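## Task

Take the roll of labels off the bookcase and set it in the top tray of the utility cart, then open the gripper and move the robot away. The robot must not topple or finish leaning, and the roll must stay in the tray with no support from the robot.

## Robot and tools

ROBOT. A LinearBot: an omnidirectional wheeled base with a column about 1.75 m high. A carriage rides up and down the column (lift_m, 0 to 1 m) and holds two identical six-joint arms, left and right, each ending in a two-finger gripper. Each arm base sits about 0.57 m + lift_m above the floor, offset 0.27 m forward and 0.33 m to its side; carriage parts hang about 0.15 m lower. Reach is about 0.78 m from the shoulder but only about 0.38 m below the arm base. The hand is about 0.16 m long, 0.1 m wide (0.14 m open). Parked joints 1 to 6 are 0, 0.05, 0.05, 1.45, 0, 0; parked, the robot is roughly 0.95 m wide and 0.7 m long. The wheel motors are weak (2 N m), so they stop on light contact.

CAMERAS. carriage_camera is fixed on the carriage, facing forward, tilted about 20 degrees down. left_wrist_camera and right_wrist_camera look out past the fingertips. Images are 672x504 pixels.

FRAMES. Base frame: origin on the floor below the base centre, x forward, y left, z up. left_hand and right_hand report the midpoint between each gripper's pads in this frame, with quat_wxyz giving orientation; the hand's z axis runs along the fingers and the fingers open along its y axis. A hand pointing straight up with joints 1, 5, 6 at 0 reads (1, 0, 0, 0). Hand readings drift from truth, more when reaching far; a level hand sags 10 to 17 cm under 1 kg. Odometry frame is the base frame at scene start; base_odometry counts wheel turns (slip counts as motion), heading in radians, left positive, -3.142 to 3.142.

TOOLS.
execute_actions: actions is a list of zero or one action; cameras is a list of camera names or "all" (omitted or null means all, [] means none). An action may hold "base", "joints" or both; they start together.
- base: exactly one key, an offset relative to where the base last reported itself. translate_m: metres along x, forward positive, -2 to 2. strafe_m: metres along y, left positive, -2 to 2. rotate_rad: radians about z, counter-clockwise (left) positive, -6.3 to 6.3.
- joints: a single dictionary naming any joints of either arm, each an absolute target. lift_m 0 to 1 m. For each side (left_ and right_): joint1_rad -2.617 to 3.054 (vertical turn, 0 forward, positive left); joint2_rad 0 to 3.141 (shoulder: 0 upper arm level backward, 1.57 vertical, 3.14 level forward); joint3_rad 0 to 3.141 (elbow: 0 folded, 3.14 straight); joint4_rad -1.57 to 1.57 (wrist pitch, positive lifts fingertips); joint5_rad -1.57 to 1.57 (wrist yaw, positive turns fingertips to the right, opposite sense to joint 1); joint6_rad -2.094 to 2.094 (roll about the finger axis, positive clockwise seen from the forearm); gripper_m 0 to 0.093 (pad gap in metres). Joints left out may keep driving toward earlier targets. Any unknown key or out-of-range number rejects the whole call. An action lasts at most 15 s; arm joints move up to 1.8 rad/s (1 to 3) and 2.7 rad/s (4 to 6).
wait: seconds 0 to 10; nothing new commanded; returns state and images.
zoom_image: camera plus region [x0, y0, x1, y1] in pixels of that camera's latest full image, at most 504 by 504.
read_manual: section "licences" only; returns licence text, moves nothing.
finished_scene: scene (1 or 2); ends it irrevocably and reports success. Call it only once the object rests in the tray on its own and the robot has released it and backed off.

RESULTS. base_status and joint_status tell how each commanded motion ended: done (for the base, wheels turned the full amount, even with slip), off_target (stopped short, may still push; normal for a gripper holding something), contact_stop or time_out (target dropped, holding in place), not_followed (joint command not followed: the arm's targets were blocked by a self-collision check, with a cause line; the gripper still acts; such targets may be retried later). limit_stop_at_motor_heat marks joints halted by heat. on_its_own covers uncommanded joints; held at is the held target, not the position. motor_effort gives percent of maximum, with the bracket showing the peak; readings are biased and noisy. A lift effort that keeps shrinking while lowering means the hand or load is resting on something. A drive_wheels value at rest well above its free-move level means the base is still pressing. A stop in one call cancels the rest of that reply's motion calls.

CAUTIONS.
- Tipping: worst with carriage high, arms extended, loads held, pulling, or sudden stops. No sensor shows lean; check images. Never reverse into a table edge the column might catch.
- After a blocked drive, back off about 0.2 m (or undo the turn), repeat once if still pressed, then retry. Arms are not monitored while turning; the base may coast about 0.3 m after an arm contact.
- Arms have no contact stop: a blocked arm keeps pressing and snaps to target when freed. Never let the arms strike or squeeze each other. If an arm is withheld, move only it clear first, the other in a later call. ARM HIT means a hard self-collision.
- Grippers squeeze about 45 to 60 N per pad; avoid drops, slips and slams.
- Heat: extended arms warm quickly, even empty and while thinking. MOTOR HOT at 75 °C; at 90 °C that arm halts 10 s; at 100 °C the arm goes limp and falls. Keep arms tucked when idle.
- Loose objects may occasionally be nudged by outside forces. Less robot motion time is better.

Each tool is called after ">>>" in YAML: its name, and indented under it one key for each argument.

## Session

>>> execute_actions:
  actions: []

Scene clock: 0.00 s.
base_odometry: x=+0.000 y=+0.000 heading=+0.000 (m, m, rad; odometry frame)
base_status: not commanded
joint_positions: lift_m=+0.299 left_joint1_rad=+0.000 left_joint2_rad=+0.027 left_joint3_rad=+0.047 left_joint4_rad=+1.485 left_joint5_rad=-0.032 left_joint6_rad=-0.042 left_gripper_m=+0.094 right_joint1_rad=+0.000 right_joint2_rad=+0.020 right_joint3_rad=+0.048 right_joint4_rad=+1.437 right_joint5_rad=-0.031 right_joint6_rad=+0.033 right_gripper_m=+0.094
joint_status: not commanded
motor_effort: lift_m=+22 drive_wheels=+3 (%)
left_hand: x=+0.2972 y=+0.3553 z=+1.2945 quat_wxyz=(+0.999, -0.017, +0.033, -0.020) (m; base frame)
right_hand: x=+0.3062 y=-0.3445 z=+1.2939 quat_wxyz=(+0.998, -0.014, +0.053, +0.017) (m; base frame)
pictures: carriage_camera, left_wrist_camera, right_wrist_camera
Images, in order (width x height): carriage_camera 672x504, left_wrist_camera 672x504, right_wrist_camera 672x504.

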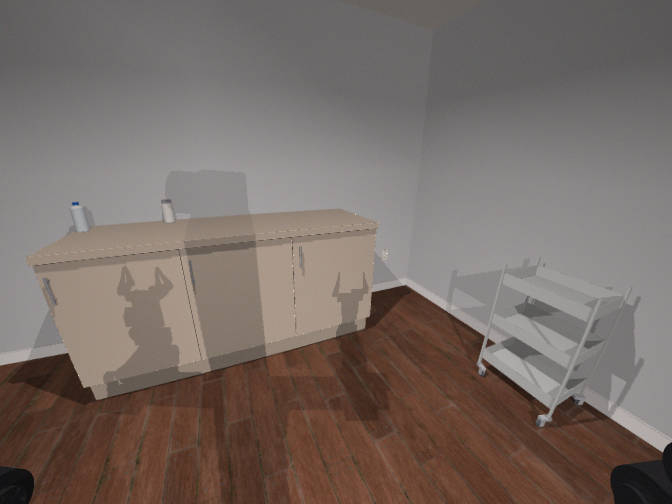

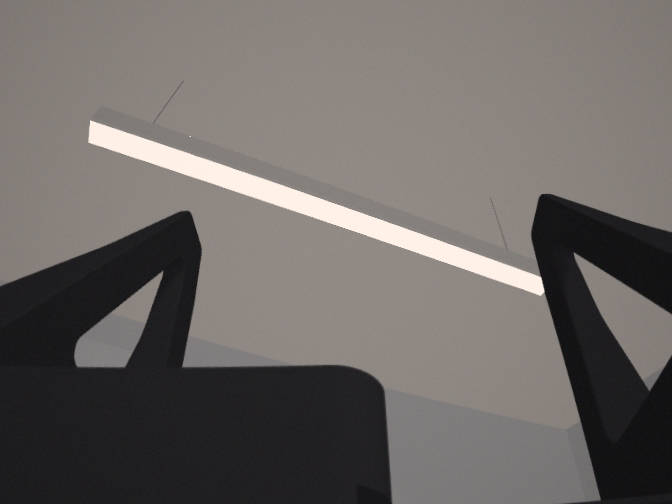

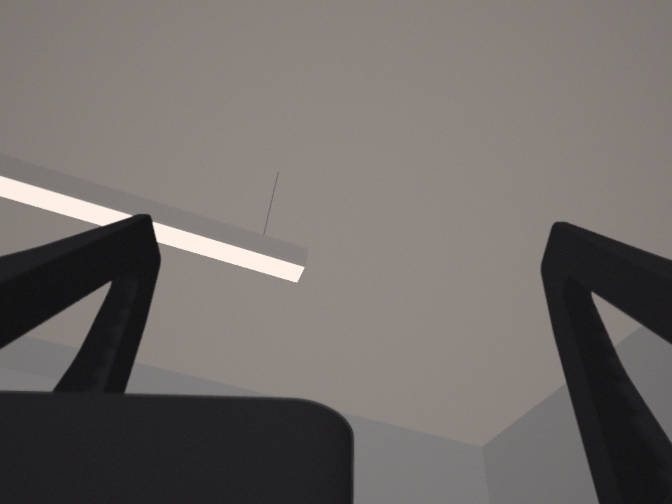

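>>> execute_actions:
  actions:
    - {"base":{"rotate_rad":1.8}}
  cameras: ["carriage_camera"]

Scene clock: 7.87 s.
base_odometry: x=+0.000 y=+0.000 heading=+1.799 (m, m, rad; odometry frame)
base_status: done
joint_positions: lift_m=+0.299 left_joint1_rad=+0.000 left_joint2_rad=+0.027 left_joint3_rad=+0.047 left_joint4_rad=+1.485 left_joint5_rad=-0.032 left_joint6_rad=-0.042 left_gripper_m=+0.094 right_joint1_rad=+0.000 right_joint2_rad=+0.020 right_joint3_rad=+0.048 right_joint4_rad=+1.436 right_joint5_rad=-0.031 right_joint6_rad=+0.033 right_gripper_m=+0.094
joint_status: not commanded
motor_effort: lift_m=+22(22) drive_wheels=+16(43) (%)
left_hand: x=+0.2972 y=+0.3553 z=+1.2945 quat_wxyz=(+0.999, -0.017, +0.033, -0.020) (m; base frame)
right_hand: x=+0.3066 y=-0.3445 z=+1.2939 quat_wxyz=(+0.998, -0.014, +0.054, +0.017) (m; base frame)
pictures: carriage_camera
Images, in order (width x height): carriage_camera 672x504.

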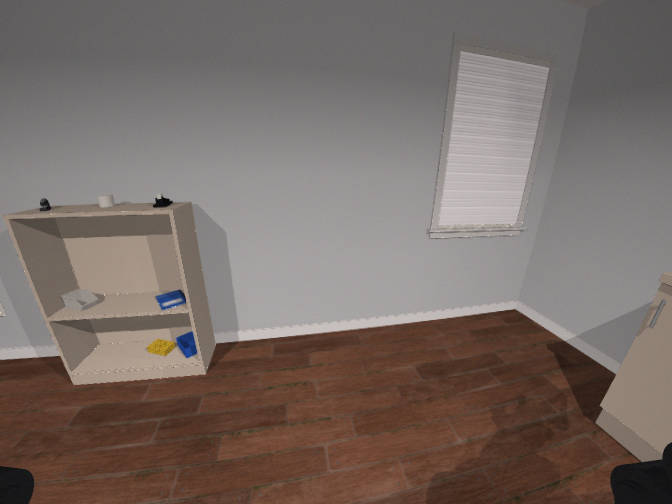

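>>> zoom_image:
  camera: "carriage_camera"
  region: [0, 170, 240, 390]

Region (0, 170, 240, 390) of carriage_camera's 672x504 image, scaled by 2.100, with more detail than that image has; it fills the top 462 rows of this view, and the rest is white.

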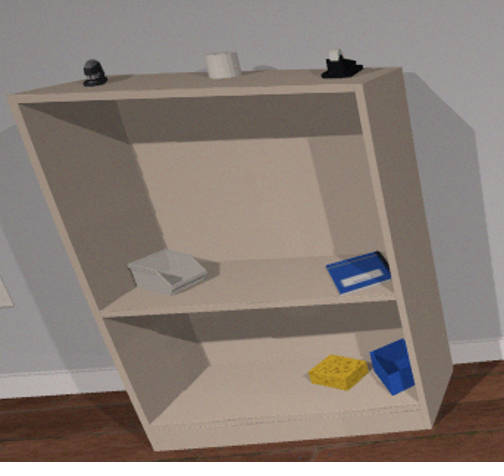

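>>> execute_actions:
  actions:
    - {"base":{"rotate_rad":0.157},"joints":{"lift_m":0.65}}
  cameras: []

>>> execute_actions:
  actions:
    - {"base":{"strafe_m":0.75}}
  cameras: ["carriage_camera"]

>>> execute_actions:
  actions:
    - {"base":{"translate_m":0.7}}
  cameras: ["carriage_camera"]

Scene clock: 18.37 s.
base_odometry: x=+0.000 y=+0.000 heading=+1.955 (m, m, rad; odometry frame)
base_status: done
joint_positions: lift_m=+0.650 left_joint1_rad=+0.000 left_joint2_rad=+0.027 left_joint3_rad=+0.047 left_joint4_rad=+1.485 left_joint5_rad=-0.032 left_joint6_rad=-0.042 left_gripper_m=+0.094 right_joint1_rad=+0.000 right_joint2_rad=+0.020 right_joint3_rad=+0.048 right_joint4_rad=+1.437 right_joint5_rad=-0.031 right_joint6_rad=+0.033 right_gripper_m=+0.094
joint_status: all done
motor_effort: lift_m=+24(28) drive_wheels=+14(44) (%)
left_hand: x=+0.2973 y=+0.3553 z=+1.6448 quat_wxyz=(+0.999, -0.017, +0.033, -0.020) (m; base frame)
right_hand: x=+0.3064 y=-0.3445 z=+1.6442 quat_wxyz=(+0.998, -0.014, +0.053, +0.017) (m; base frame)
pictures: none
No camera images: the call's "cameras" was empty. Leave "cameras" out to get every camera's image.

Scene clock: 22.23 s.
base_odometry: x=-0.695 y=-0.282 heading=+1.955 (m, m, rad; odometry frame)
base_status: done
joint_positions: lift_m=+0.650 left_joint1_rad=+0.000 left_joint2_rad=+0.027 left_joint3_rad=+0.047 left_joint4_rad=+1.485 left_joint5_rad=-0.032 left_joint6_rad=-0.042 left_gripper_m=+0.094 right_joint1_rad=+0.000 right_joint2_rad=+0.020 right_joint3_rad=+0.048 right_joint4_rad=+1.437 right_joint5_rad=-0.031 right_joint6_rad=+0.033 right_gripper_m=+0.094
joint_status: not commanded
motor_effort: lift_m=+24(24) drive_wheels=-9(43) (%)
left_hand: x=+0.2973 y=+0.3553 z=+1.6448 quat_wxyz=(+0.999, -0.017, +0.033, -0.020) (m; base frame)
right_hand: x=+0.3064 y=-0.3445 z=+1.6442 quat_wxyz=(+0.998, -0.014, +0.053, +0.017) (m; base frame)
pictures: carriage_camera
Images, in order (width x height): carriage_camera 672x504.

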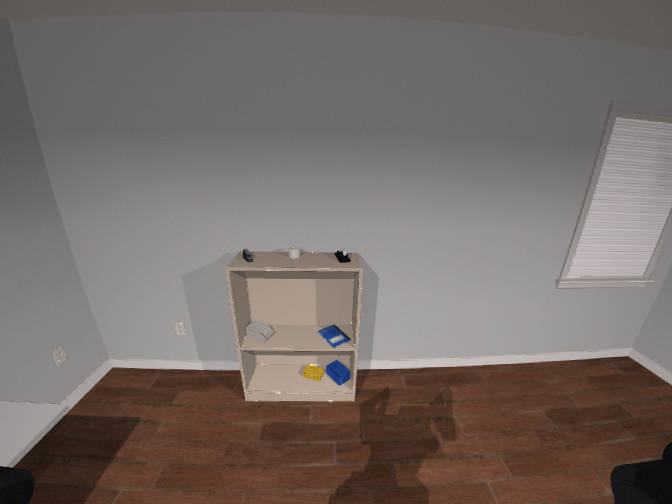

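Scene clock: 26.00 s.
base_odometry: x=-0.959 y=+0.367 heading=+1.956 (m, m, rad; odometry frame)
base_status: done
joint_positions: lift_m=+0.650 left_joint1_rad=+0.000 left_joint2_rad=+0.027 left_joint3_rad=+0.047 left_joint4_rad=+1.486 left_joint5_rad=-0.032 left_joint6_rad=-0.042 left_gripper_m=+0.094 right_joint1_rad=+0.000 right_joint2_rad=+0.020 right_joint3_rad=+0.048 right_joint4_rad=+1.437 right_joint5_rad=-0.031 right_joint6_rad=+0.033 right_gripper_m=+0.094
joint_status: not commanded
motor_effort: lift_m=+24(24) drive_wheels=-6(39) (%)
left_hand: x=+0.2969 y=+0.3553 z=+1.6448 quat_wxyz=(+0.999, -0.017, +0.032, -0.020) (m; base frame)
right_hand: x=+0.3063 y=-0.3445 z=+1.6442 quat_wxyz=(+0.998, -0.014, +0.053, +0.017) (m; base frame)
pictures: carriage_camera
Images, in order (width x height): carriage_camera 672x504.

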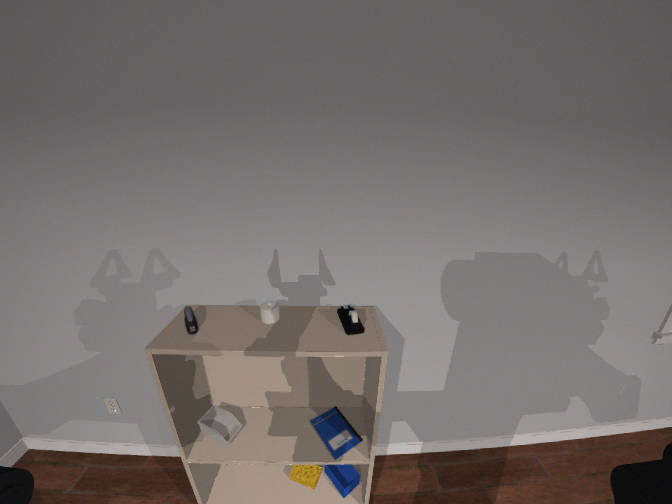

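>>> zoom_image:
  camera: "carriage_camera"
  region: [140, 280, 400, 380]

Region (140, 280, 400, 380) of carriage_camera's 672x504 image, scaled by 1.938, with more detail than that image has; it fills the top 194 rows of this view, and the rest is white.

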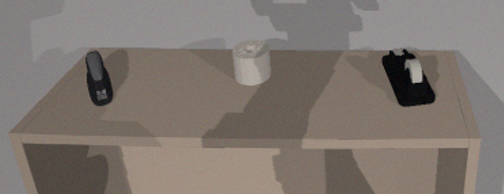

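>>> execute_actions:
  actions:
    - {"base":{"strafe_m":-0.07},"joints":{"left_joint2_rad":1.6,"left_joint3_rad":1.0,"left_joint4_rad":0.3,"left_joint5_rad":0,"left_joint6_rad":0,"lift_m":0.4}}

Scene clock: 39.77 s.
base_odometry: x=-0.894 y=+0.394 heading=+1.956 (m, m, rad; odometry frame)
base_status: done
joint_positions: lift_m=+0.400 left_joint1_rad=+0.000 left_joint2_rad=+1.598 left_joint3_rad=+0.977 left_joint4_rad=+0.286 left_joint5_rad=-0.007 left_joint6_rad=-0.005 left_gripper_m=+0.094 right_joint1_rad=+0.000 right_joint2_rad=+0.020 right_joint3_rad=+0.048 right_joint4_rad=+1.437 right_joint5_rad=-0.031 right_joint6_rad=+0.033 right_gripper_m=+0.094
joint_status: all done
motor_effort: lift_m=+20(21) drive_wheels=-3(38) (%)
left_hand: x=+0.7748 y=+0.3512 z=+1.1676 quat_wxyz=(+0.580, -0.004, +0.815, +0.002) (m; base frame)
right_hand: x=+0.3064 y=-0.3445 z=+1.3946 quat_wxyz=(+0.998, -0.014, +0.053, +0.017) (m; base frame)
pictures: carriage_camera, left_wrist_camera, right_wrist_camera
Images, in order (width x height): carriage_camera 672x504, left_wrist_camera 672x504, right_wrist_camera 672x504.

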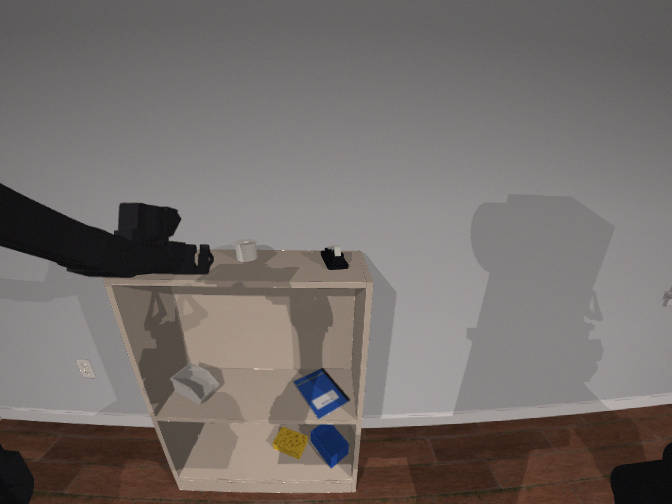

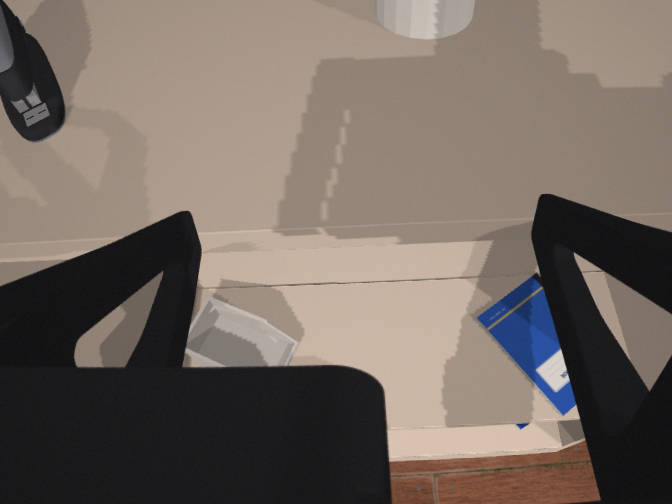

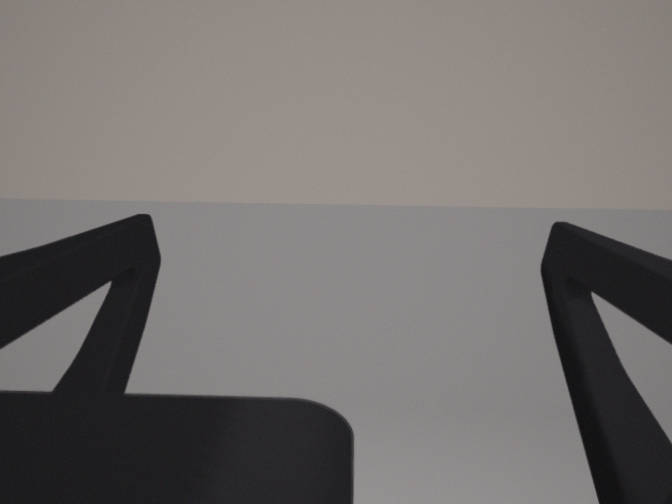

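>>> execute_actions:
  actions:
    - {"base":{"strafe_m":-0.04},"joints":{"lift_m":0.335}}
  cameras: []

>>> execute_actions:
  actions:
    - {"base":{"translate_m":0.14}}
  cameras: ["carriage_camera","left_wrist_camera"]

Scene clock: 47.07 s.
base_odometry: x=-0.857 y=+0.409 heading=+1.957 (m, m, rad; odometry frame)
base_status: done
joint_positions: lift_m=+0.335 left_joint1_rad=+0.000 left_joint2_rad=+1.601 left_joint3_rad=+0.989 left_joint4_rad=+0.295 left_joint5_rad=-0.006 left_joint6_rad=-0.005 left_gripper_m=+0.094 right_joint1_rad=+0.000 right_joint2_rad=+0.020 right_joint3_rad=+0.048 right_joint4_rad=+1.436 right_joint5_rad=-0.031 right_joint6_rad=+0.033 right_gripper_m=+0.094
joint_status: all done
motor_effort: lift_m=+19(20) drive_wheels=-2(42) (%)
left_hand: x=+0.7777 y=+0.3510 z=+1.1087 quat_wxyz=(+0.587, -0.004, +0.810, +0.001) (m; base frame)
right_hand: x=+0.3066 y=-0.3445 z=+1.3297 quat_wxyz=(+0.998, -0.014, +0.054, +0.017) (m; base frame)
pictures: none
No camera images: the call's "cameras" was empty. Leave "cameras" out to get every camera's image.

Scene clock: 48.97 s.
base_odometry: x=-0.909 y=+0.539 heading=+1.956 (m, m, rad; odometry frame)
base_status: done
joint_positions: lift_m=+0.335 left_joint1_rad=+0.000 left_joint2_rad=+1.601 left_joint3_rad=+0.989 left_joint4_rad=+0.295 left_joint5_rad=-0.006 left_joint6_rad=-0.005 left_gripper_m=+0.094 right_joint1_rad=+0.000 right_joint2_rad=+0.020 right_joint3_rad=+0.048 right_joint4_rad=+1.436 right_joint5_rad=-0.031 right_joint6_rad=+0.033 right_gripper_m=+0.094
joint_status: not commanded
motor_effort: lift_m=+19(19) drive_wheels=-7(34) (%)
left_hand: x=+0.7777 y=+0.3510 z=+1.1088 quat_wxyz=(+0.587, -0.004, +0.810, +0.001) (m; base frame)
right_hand: x=+0.3065 y=-0.3445 z=+1.3297 quat_wxyz=(+0.998, -0.014, +0.053, +0.017) (m; base frame)
pictures: carriage_camera, left_wrist_camera
Images, in order (width x height): carriage_camera 672x504, left_wrist_camera 672x504.

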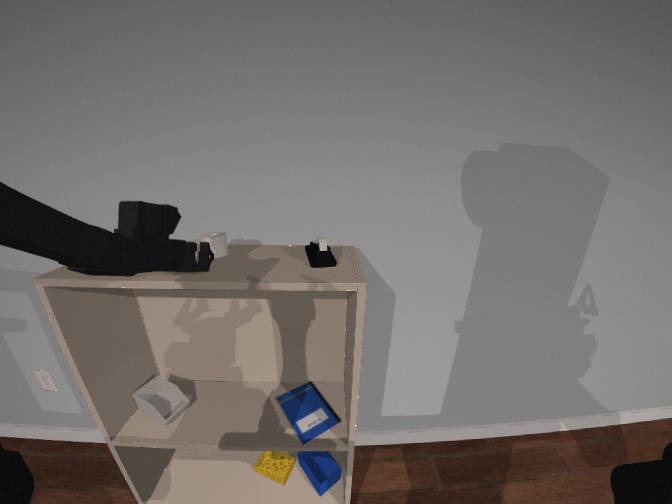

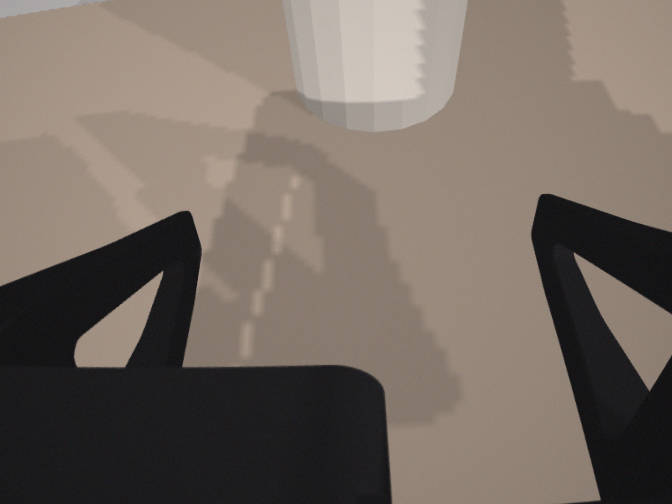

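>>> execute_actions:
  actions:
    - {"base":{"translate_m":0.08}}
  cameras: ["carriage_camera","left_wrist_camera"]

Scene clock: 53.10 s.
base_odometry: x=-0.939 y=+0.613 heading=+1.955 (m, m, rad; odometry frame)
base_status: done
joint_positions: lift_m=+0.335 left_joint1_rad=+0.000 left_joint2_rad=+1.601 left_joint3_rad=+0.989 left_joint4_rad=+0.295 left_joint5_rad=-0.006 left_joint6_rad=-0.005 left_gripper_m=+0.094 right_joint1_rad=+0.000 right_joint2_rad=+0.020 right_joint3_rad=+0.048 right_joint4_rad=+1.437 right_joint5_rad=-0.031 right_joint6_rad=+0.033 right_gripper_m=+0.094
joint_status: not commanded
motor_effort: lift_m=+19(19) drive_wheels=-9(40) (%)
left_hand: x=+0.7777 y=+0.3510 z=+1.1088 quat_wxyz=(+0.587, -0.004, +0.810, +0.001) (m; base frame)
right_hand: x=+0.3064 y=-0.3445 z=+1.3297 quat_wxyz=(+0.998, -0.014, +0.053, +0.017) (m; base frame)
pictures: carriage_camera, left_wrist_camera
Images, in order (width x height): carriage_camera 672x504, left_wrist_camera 672x504.

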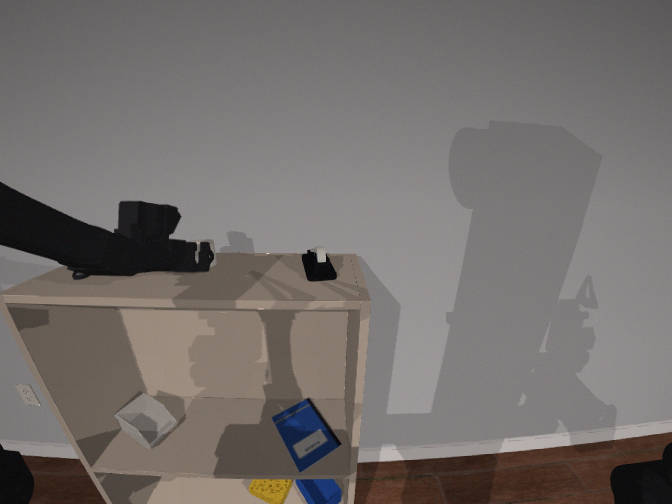

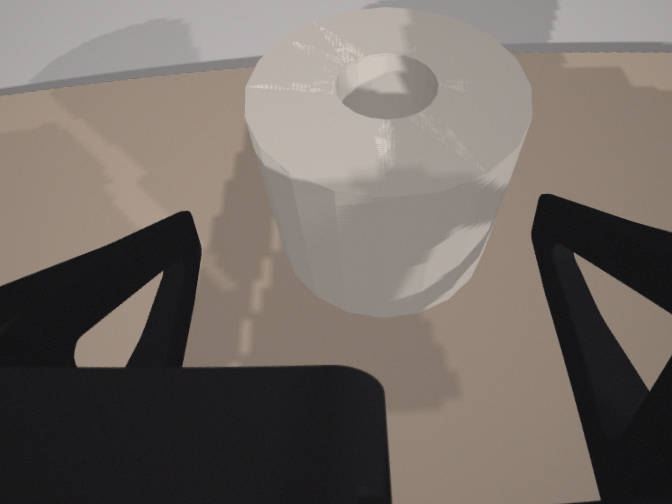

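>>> execute_actions:
  actions:
    - {"base":{"translate_m":0.045},"joints":{"left_joint1_rad":-0.025}}
  cameras: ["left_wrist_camera"]

Scene clock: 56.27 s.
base_odometry: x=-0.956 y=+0.655 heading=+1.954 (m, m, rad; odometry frame)
base_status: done
joint_positions: lift_m=+0.335 left_joint1_rad=-0.019 left_joint2_rad=+1.601 left_joint3_rad=+0.989 left_joint4_rad=+0.295 left_joint5_rad=-0.005 left_joint6_rad=-0.005 left_gripper_m=+0.094 right_joint1_rad=+0.000 right_joint2_rad=+0.020 right_joint3_rad=+0.048 right_joint4_rad=+1.438 right_joint5_rad=-0.031 right_joint6_rad=+0.033 right_gripper_m=+0.094
joint_status: all done
motor_effort: lift_m=+19(19) drive_wheels=-6(41) (%)
left_hand: x=+0.7776 y=+0.3414 z=+1.1088 quat_wxyz=(+0.587, +0.004, +0.810, -0.005) (m; base frame)
right_hand: x=+0.3061 y=-0.3445 z=+1.3297 quat_wxyz=(+0.998, -0.014, +0.053, +0.017) (m; base frame)
pictures: left_wrist_camera
Images, in order (width x height): left_wrist_camera 672x504.

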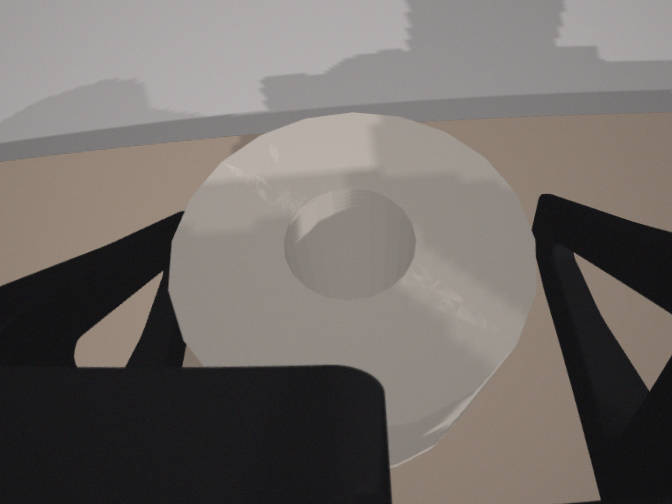

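>>> execute_actions:
  actions:
    - {"base":{"translate_m":0.02}}
  cameras: ["left_wrist_camera"]

>>> execute_actions:
  actions:
    - {"joints":{"left_gripper_m":0.04}}
  cameras: ["left_wrist_camera"]

Scene clock: 59.50 s.
base_odometry: x=-0.963 y=+0.674 heading=+1.954 (m, m, rad; odometry frame)
base_status: done
joint_positions: lift_m=+0.335 left_joint1_rad=-0.019 left_joint2_rad=+1.601 left_joint3_rad=+0.989 left_joint4_rad=+0.295 left_joint5_rad=-0.005 left_joint6_rad=-0.005 left_gripper_m=+0.094 right_joint1_rad=+0.000 right_joint2_rad=+0.020 right_joint3_rad=+0.048 right_joint4_rad=+1.438 right_joint5_rad=-0.031 right_joint6_rad=+0.033 right_gripper_m=+0.094
joint_status: not commanded
motor_effort: lift_m=+19(19) drive_wheels=-7(40) (%)
left_hand: x=+0.7776 y=+0.3413 z=+1.1088 quat_wxyz=(+0.587, +0.004, +0.810, -0.005) (m; base frame)
right_hand: x=+0.3061 y=-0.3445 z=+1.3297 quat_wxyz=(+0.998, -0.014, +0.053, +0.017) (m; base frame)
pictures: left_wrist_camera
Images, in order (width x height): left_wrist_camera 672x504.

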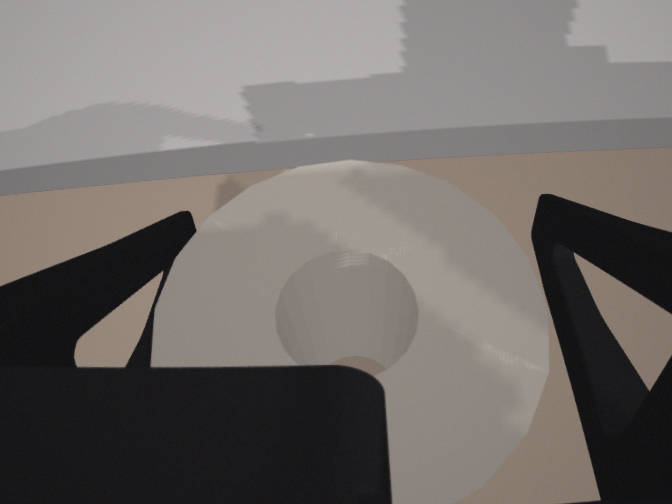

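Scene clock: 60.10 s.
base_odometry: x=-0.963 y=+0.674 heading=+1.954 (m, m, rad; odometry frame)
base_status: not commanded
joint_positions: lift_m=+0.335 left_joint1_rad=-0.019 left_joint2_rad=+1.601 left_joint3_rad=+0.989 left_joint4_rad=+0.295 left_joint5_rad=-0.004 left_joint6_rad=-0.004 left_gripper_m=+0.066 right_joint1_rad=+0.000 right_joint2_rad=+0.020 right_joint3_rad=+0.048 right_joint4_rad=+1.438 right_joint5_rad=-0.031 right_joint6_rad=+0.033 right_gripper_m=+0.094
joint_status: left_gripper_m off_target (ended at +0.066, target +0.040)
motor_effort: lift_m=+19(19) drive_wheels=-7(7) (%)
left_hand: x=+0.7776 y=+0.3412 z=+1.1088 quat_wxyz=(+0.587, +0.005, +0.810, -0.005) (m; base frame)
right_hand: x=+0.3061 y=-0.3445 z=+1.3297 quat_wxyz=(+0.998, -0.014, +0.053, +0.017) (m; base frame)
pictures: left_wrist_camera
Images, in order (width x height): left_wrist_camera 672x504.

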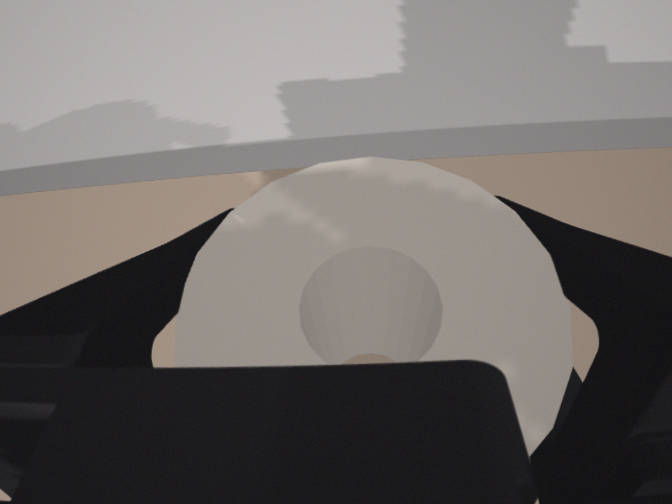

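>>> execute_actions:
  actions:
    - {"joints":{"lift_m":0.4}}
  cameras: ["left_wrist_camera"]

>>> execute_actions:
  actions:
    - {"base":{"translate_m":-0.6}}
  cameras: []

>>> execute_actions:
  actions:
    - {"base":{"rotate_rad":-3.14}}
  cameras: ["carriage_camera"]

>>> execute_actions:
  actions:
    - {"base":{"strafe_m":1.05}}
  cameras: ["carriage_camera"]

>>> execute_actions:
  actions:
    - {"base":{"translate_m":0.8}}
  cameras: ["carriage_camera","left_wrist_camera"]

Scene clock: 71.77 s.
base_odometry: x=-0.963 y=+0.674 heading=+1.954 (m, m, rad; odometry frame)
base_status: not commanded
joint_positions: lift_m=+0.400 left_joint1_rad=-0.019 left_joint2_rad=+1.607 left_joint3_rad=+0.989 left_joint4_rad=+0.277 left_joint5_rad=-0.004 left_joint6_rad=-0.004 left_gripper_m=+0.066 right_joint1_rad=+0.000 right_joint2_rad=+0.020 right_joint3_rad=+0.048 right_joint4_rad=+1.437 right_joint5_rad=-0.031 right_joint6_rad=+0.033 right_gripper_m=+0.094
joint_status: all done
motor_effort: lift_m=+24(27) drive_wheels=-6(7) (%)
left_hand: x=+0.7767 y=+0.3413 z=+1.1660 quat_wxyz=(+0.577, +0.005, +0.817, -0.005) (m; base frame)
right_hand: x=+0.3062 y=-0.3445 z=+1.3941 quat_wxyz=(+0.998, -0.014, +0.053, +0.017) (m; base frame)
pictures: left_wrist_camera
Images, in order (width x height): left_wrist_camera 672x504.

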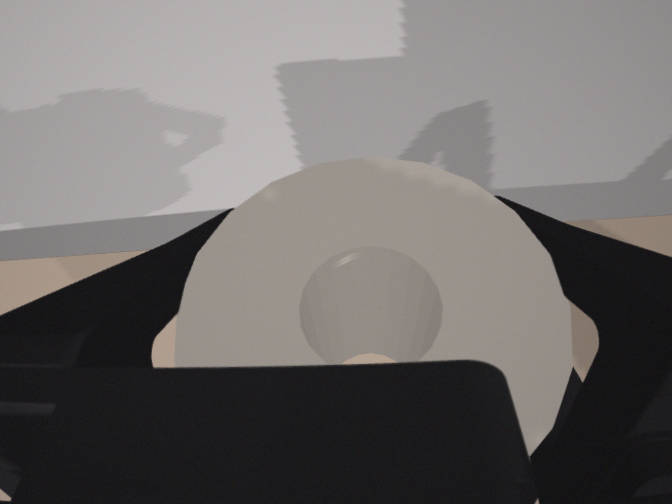

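Scene clock: 75.27 s.
base_odometry: x=-0.739 y=+0.117 heading=+1.954 (m, m, rad; odometry frame)
base_status: done
joint_positions: lift_m=+0.400 left_joint1_rad=-0.019 left_joint2_rad=+1.607 left_joint3_rad=+0.989 left_joint4_rad=+0.276 left_joint5_rad=-0.004 left_joint6_rad=-0.004 left_gripper_m=+0.066 right_joint1_rad=+0.000 right_joint2_rad=+0.020 right_joint3_rad=+0.048 right_joint4_rad=+1.436 right_joint5_rad=-0.031 right_joint6_rad=+0.033 right_gripper_m=+0.094
joint_status: not commanded
motor_effort: lift_m=+24(24) drive_wheels=-4(46) (%)
left_hand: x=+0.7767 y=+0.3412 z=+1.1658 quat_wxyz=(+0.576, +0.005, +0.817, -0.005) (m; base frame)
right_hand: x=+0.3065 y=-0.3445 z=+1.3941 quat_wxyz=(+0.998, -0.014, +0.053, +0.017) (m; base frame)
pictures: none
No camera images: the call's "cameras" was empty. Leave "cameras" out to get every camera's image.

Scene clock: 79.53 s.
base_odometry: x=-0.739 y=+0.117 heading=-1.185 (m, m, rad; odometry frame)
base_status: done
joint_positions: lift_m=+0.400 left_joint1_rad=-0.019 left_joint2_rad=+1.607 left_joint3_rad=+0.989 left_joint4_rad=+0.276 left_joint5_rad=-0.004 left_joint6_rad=-0.004 left_gripper_m=+0.066 right_joint1_rad=+0.000 right_joint2_rad=+0.020 right_joint3_rad=+0.048 right_joint4_rad=+1.432 right_joint5_rad=-0.031 right_joint6_rad=+0.033 right_gripper_m=+0.094
joint_status: not commanded
motor_effort: lift_m=+24(24) drive_wheels=+15(50) (%)
left_hand: x=+0.7767 y=+0.3412 z=+1.1658 quat_wxyz=(+0.576, +0.005, +0.817, -0.005) (m; base frame)
right_hand: x=+0.3074 y=-0.3445 z=+1.3940 quat_wxyz=(+0.998, -0.014, +0.055, +0.017) (m; base frame)
pictures: carriage_camera
Images, in order (width x height): carriage_camera 672x504.

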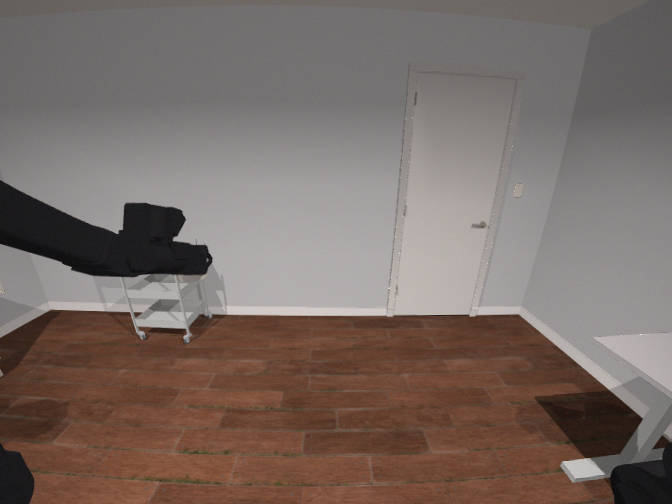

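Scene clock: 84.03 s.
base_odometry: x=+0.235 y=+0.511 heading=-1.186 (m, m, rad; odometry frame)
base_status: done
joint_positions: lift_m=+0.400 left_joint1_rad=-0.019 left_joint2_rad=+1.607 left_joint3_rad=+0.989 left_joint4_rad=+0.276 left_joint5_rad=-0.003 left_joint6_rad=-0.004 left_gripper_m=+0.066 right_joint1_rad=+0.000 right_joint2_rad=+0.020 right_joint3_rad=+0.048 right_joint4_rad=+1.432 right_joint5_rad=-0.031 right_joint6_rad=+0.033 right_gripper_m=+0.094
joint_status: not commanded
motor_effort: lift_m=+24(24) drive_wheels=-9(43) (%)
left_hand: x=+0.7767 y=+0.3411 z=+1.1658 quat_wxyz=(+0.576, +0.005, +0.817, -0.005) (m; base frame)
right_hand: x=+0.3074 y=-0.3445 z=+1.3940 quat_wxyz=(+0.998, -0.014, +0.055, +0.017) (m; base frame)
pictures: carriage_camera
Images, in order (width x height): carriage_camera 672x504.

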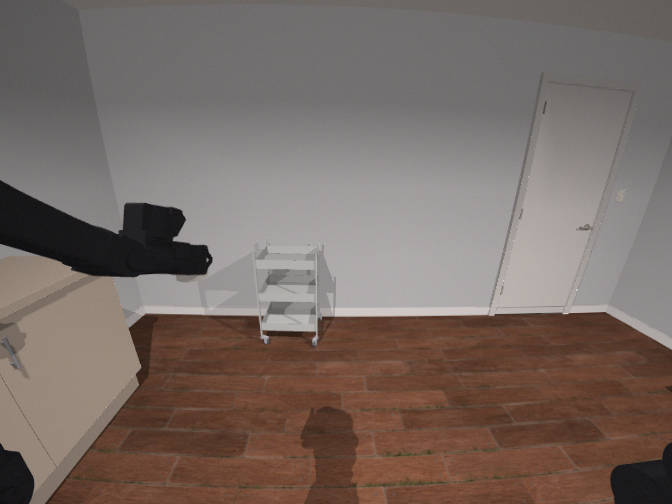

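Scene clock: 88.00 s.
base_odometry: x=+0.536 y=-0.230 heading=-1.185 (m, m, rad; odometry frame)
base_status: done
joint_positions: lift_m=+0.400 left_joint1_rad=-0.020 left_joint2_rad=+1.607 left_joint3_rad=+0.989 left_joint4_rad=+0.275 left_joint5_rad=-0.003 left_joint6_rad=-0.004 left_gripper_m=+0.066 right_joint1_rad=+0.000 right_joint2_rad=+0.020 right_joint3_rad=+0.048 right_joint4_rad=+1.435 right_joint5_rad=-0.031 right_joint6_rad=+0.033 right_gripper_m=+0.094
joint_status: not commanded
motor_effort: lift_m=+24(24) drive_wheels=-8(40) (%)
left_hand: x=+0.7766 y=+0.3405 z=+1.1657 quat_wxyz=(+0.576, +0.006, +0.817, -0.006) (m; base frame)
right_hand: x=+0.3068 y=-0.3445 z=+1.3941 quat_wxyz=(+0.998, -0.014, +0.054, +0.017) (m; base frame)
pictures: carriage_camera, left_wrist_camera
Images, in order (width x height): carriage_camera 672x504, left_wrist_camera 672x504.

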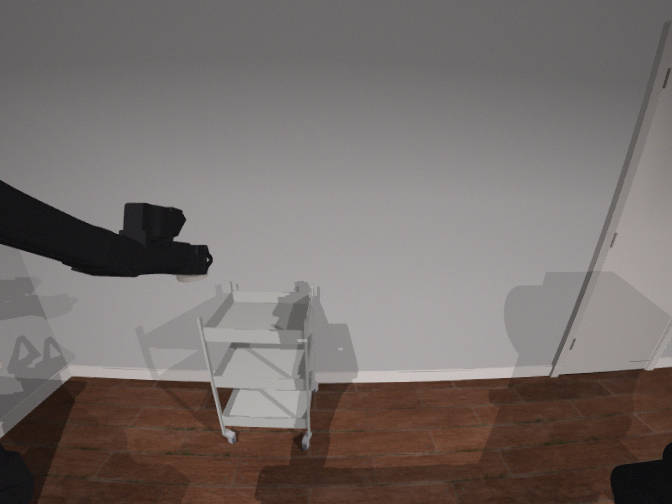

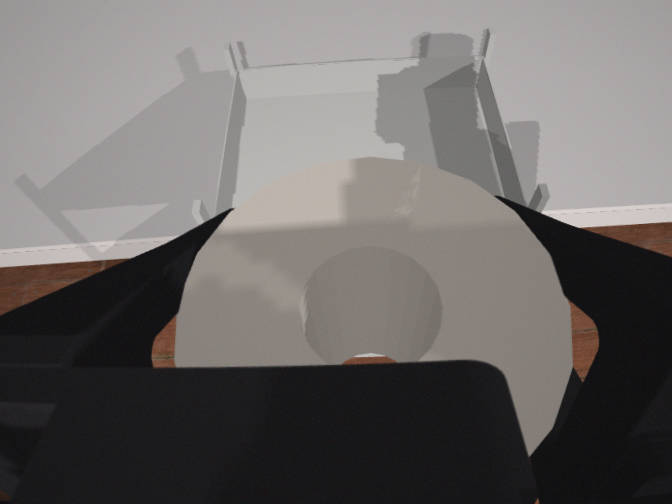

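>>> execute_actions:
  actions:
    - {"base":{"translate_m":0.43},"joints":{"left_joint2_rad":1.8,"left_joint4_rad":0.5,"lift_m":0.25}}
  cameras: ["carriage_camera","left_wrist_camera"]

>>> execute_actions:
  actions:
    - {"joints":{"lift_m":0.12}}
  cameras: ["carriage_camera","left_wrist_camera"]

Scene clock: 97.10 s.
base_odometry: x=+0.698 y=-0.628 heading=-1.185 (m, m, rad; odometry frame)
base_status: done
joint_positions: lift_m=+0.250 left_joint1_rad=-0.020 left_joint2_rad=+1.819 left_joint3_rad=+0.989 left_joint4_rad=+0.459 left_joint5_rad=-0.003 left_joint6_rad=-0.004 left_gripper_m=+0.066 right_joint1_rad=+0.000 right_joint2_rad=+0.020 right_joint3_rad=+0.048 right_joint4_rad=+1.437 right_joint5_rad=-0.031 right_joint6_rad=+0.033 right_gripper_m=+0.094
joint_status: left_joint4_rad off_target (ended at +0.459, target +0.500); the others done
motor_effort: lift_m=+20(21) drive_wheels=-9(44) (%)
left_hand: x=+0.8046 y=+0.3399 z=+0.9545 quat_wxyz=(+0.564, +0.006, +0.825, -0.006) (m; base frame)
right_hand: x=+0.3063 y=-0.3445 z=+1.2446 quat_wxyz=(+0.998, -0.014, +0.053, +0.017) (m; base frame)
pictures: carriage_camera, left_wrist_camera
Images, in order (width x height): carriage_camera 672x504, left_wrist_camera 672x504.

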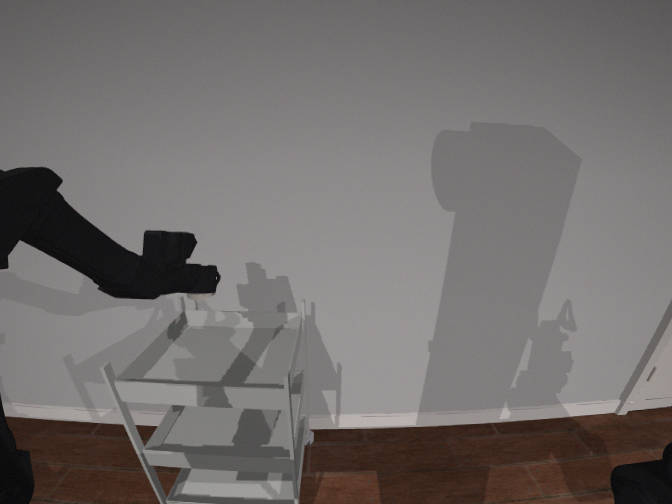

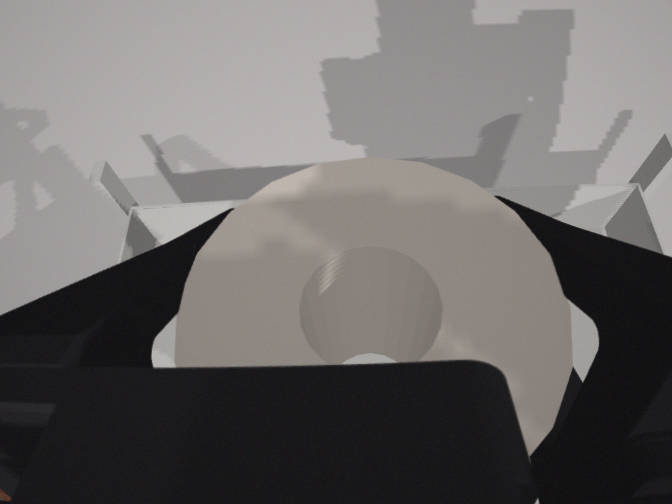

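Scene clock: 98.17 s.
base_odometry: x=+0.698 y=-0.628 heading=-1.185 (m, m, rad; odometry frame)
base_status: not commanded
joint_positions: lift_m=+0.120 left_joint1_rad=-0.020 left_joint2_rad=+1.812 left_joint3_rad=+0.989 left_joint4_rad=+0.465 left_joint5_rad=-0.003 left_joint6_rad=-0.004 left_gripper_m=+0.066 right_joint1_rad=+0.000 right_joint2_rad=+0.020 right_joint3_rad=+0.048 right_joint4_rad=+1.437 right_joint5_rad=-0.031 right_joint6_rad=+0.033 right_gripper_m=+0.094
joint_status: all done
motor_effort: lift_m=+20(19) drive_wheels=-7(9) (%)
left_hand: x=+0.8049 y=+0.3399 z=+0.8293 quat_wxyz=(+0.570, +0.006, +0.822, -0.006) (m; base frame)
right_hand: x=+0.3064 y=-0.3445 z=+1.1147 quat_wxyz=(+0.998, -0.014, +0.053, +0.017) (m; base frame)
pictures: carriage_camera, left_wrist_camera
Images, in order (width x height): carriage_camera 672x504, left_wrist_camera 672x504.

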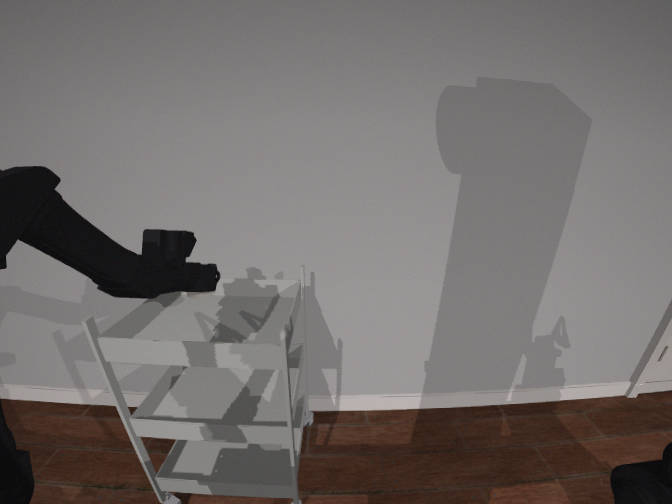

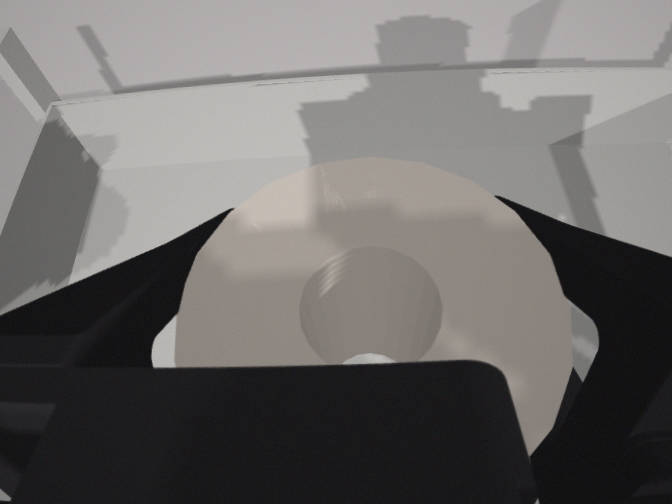

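>>> execute_actions:
  actions:
    - {"joints":{"lift_m":0.06}}
  cameras: ["carriage_camera","left_wrist_camera"]

>>> execute_actions:
  actions:
    - {"joints":{"lift_m":0.04}}
  cameras: ["carriage_camera","left_wrist_camera"]

Scene clock: 102.33 s.
base_odometry: x=+0.698 y=-0.628 heading=-1.185 (m, m, rad; odometry frame)
base_status: not commanded
joint_positions: lift_m=+0.060 left_joint1_rad=-0.020 left_joint2_rad=+1.813 left_joint3_rad=+0.989 left_joint4_rad=+0.463 left_joint5_rad=-0.003 left_joint6_rad=-0.004 left_gripper_m=+0.066 right_joint1_rad=+0.000 right_joint2_rad=+0.020 right_joint3_rad=+0.048 right_joint4_rad=+1.436 right_joint5_rad=-0.031 right_joint6_rad=+0.033 right_gripper_m=+0.094
joint_status: all done
motor_effort: lift_m=+20(20) drive_wheels=-6(7) (%)
left_hand: x=+0.8048 y=+0.3399 z=+0.7683 quat_wxyz=(+0.569, +0.006, +0.823, -0.006) (m; base frame)
right_hand: x=+0.3065 y=-0.3445 z=+1.0546 quat_wxyz=(+0.998, -0.014, +0.053, +0.017) (m; base frame)
pictures: carriage_camera, left_wrist_camera
Images, in order (width x height): carriage_camera 672x504, left_wrist_camera 672x504.

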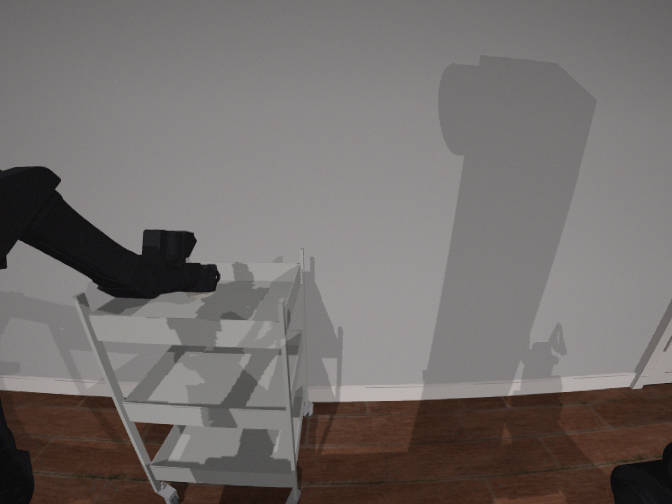

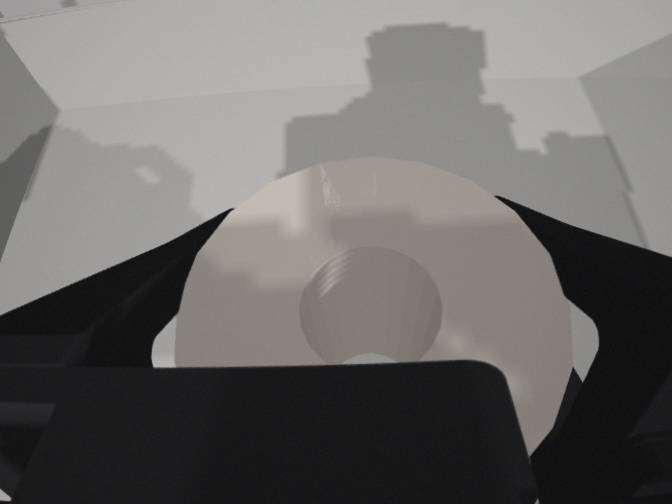

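Scene clock: 102.90 s.
base_odometry: x=+0.698 y=-0.628 heading=-1.185 (m, m, rad; odometry frame)
base_status: not commanded
joint_positions: lift_m=+0.040 left_joint1_rad=-0.020 left_joint2_rad=+1.814 left_joint3_rad=+0.989 left_joint4_rad=+0.466 left_joint5_rad=-0.003 left_joint6_rad=-0.004 left_gripper_m=+0.066 right_joint1_rad=+0.000 right_joint2_rad=+0.020 right_joint3_rad=+0.048 right_joint4_rad=+1.436 right_joint5_rad=-0.031 right_joint6_rad=+0.033 right_gripper_m=+0.094
joint_status: all done
motor_effort: lift_m=+20(20) drive_wheels=-6(7) (%)
left_hand: x=+0.8051 y=+0.3399 z=+0.7486 quat_wxyz=(+0.569, +0.006, +0.822, -0.006) (m; base frame)
right_hand: x=+0.3065 y=-0.3445 z=+1.0346 quat_wxyz=(+0.998, -0.014, +0.053, +0.017) (m; base frame)
pictures: carriage_camera, left_wrist_camera
Images, in order (width x height): carriage_camera 672x504, left_wrist_camera 672x504.

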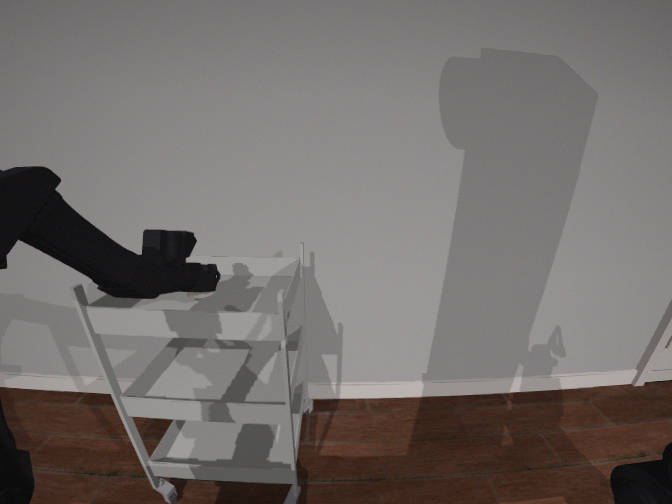

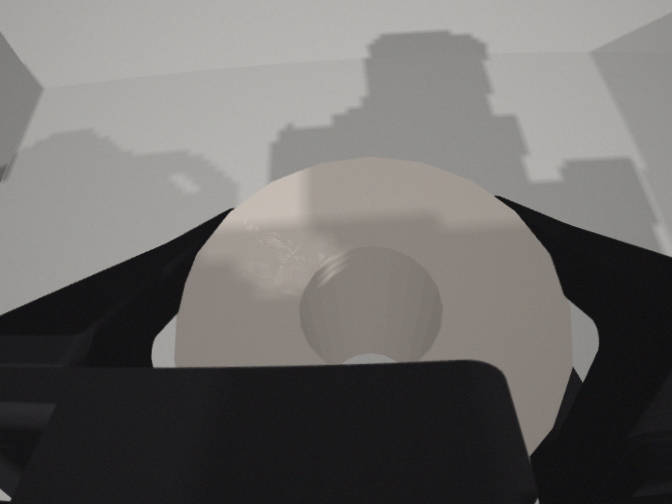

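>>> execute_actions:
  actions:
    - {"base":{"translate_m":0.03}}
  cameras: []

>>> execute_actions:
  actions:
    - {"joints":{"lift_m":0.02}}
  cameras: ["carriage_camera","left_wrist_camera"]

Scene clock: 106.10 s.
base_odometry: x=+0.710 y=-0.656 heading=-1.184 (m, m, rad; odometry frame)
base_status: done
joint_positions: lift_m=+0.040 left_joint1_rad=-0.020 left_joint2_rad=+1.814 left_joint3_rad=+0.989 left_joint4_rad=+0.466 left_joint5_rad=-0.003 left_joint6_rad=-0.004 left_gripper_m=+0.066 right_joint1_rad=+0.000 right_joint2_rad=+0.020 right_joint3_rad=+0.048 right_joint4_rad=+1.437 right_joint5_rad=-0.031 right_joint6_rad=+0.033 right_gripper_m=+0.094
joint_status: not commanded
motor_effort: lift_m=+20(20) drive_wheels=-6(40) (%)
left_hand: x=+0.8051 y=+0.3397 z=+0.7486 quat_wxyz=(+0.569, +0.006, +0.822, -0.006) (m; base frame)
right_hand: x=+0.3063 y=-0.3445 z=+1.0346 quat_wxyz=(+0.998, -0.014, +0.053, +0.017) (m; base frame)
pictures: none
No camera images: the call's "cameras" was empty. Leave "cameras" out to get every camera's image.

Scene clock: 106.67 s.
base_odometry: x=+0.710 y=-0.656 heading=-1.184 (m, m, rad; odometry frame)
base_status: not commanded
joint_positions: lift_m=+0.020 left_joint1_rad=-0.020 left_joint2_rad=+1.814 left_joint3_rad=+0.989 left_joint4_rad=+0.466 left_joint5_rad=-0.003 left_joint6_rad=-0.004 left_gripper_m=+0.066 right_joint1_rad=+0.000 right_joint2_rad=+0.020 right_joint3_rad=+0.048 right_joint4_rad=+1.437 right_joint5_rad=-0.031 right_joint6_rad=+0.033 right_gripper_m=+0.094
joint_status: all done
motor_effort: lift_m=+20(21) drive_wheels=-6(6) (%)
left_hand: x=+0.8051 y=+0.3397 z=+0.7284 quat_wxyz=(+0.569, +0.006, +0.822, -0.006) (m; base frame)
right_hand: x=+0.3063 y=-0.3445 z=+1.0146 quat_wxyz=(+0.998, -0.014, +0.053, +0.017) (m; base frame)
pictures: carriage_camera, left_wrist_camera
Images, in order (width x height): carriage_camera 672x504, left_wrist_camera 672x504.

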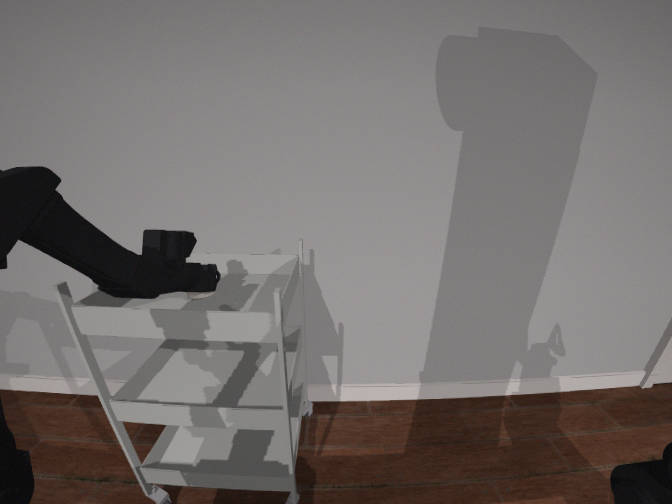

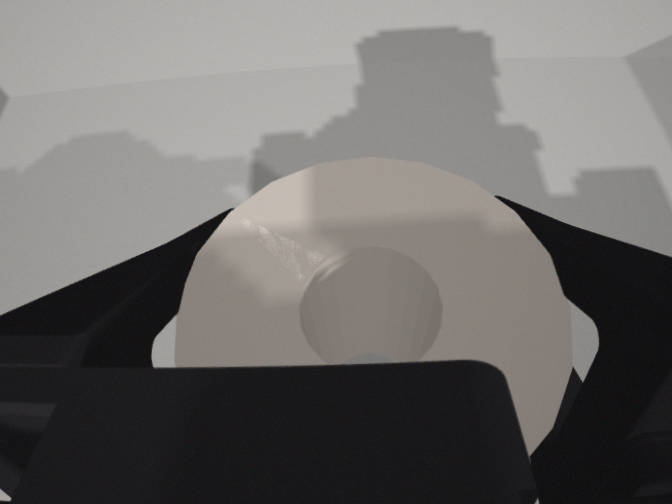

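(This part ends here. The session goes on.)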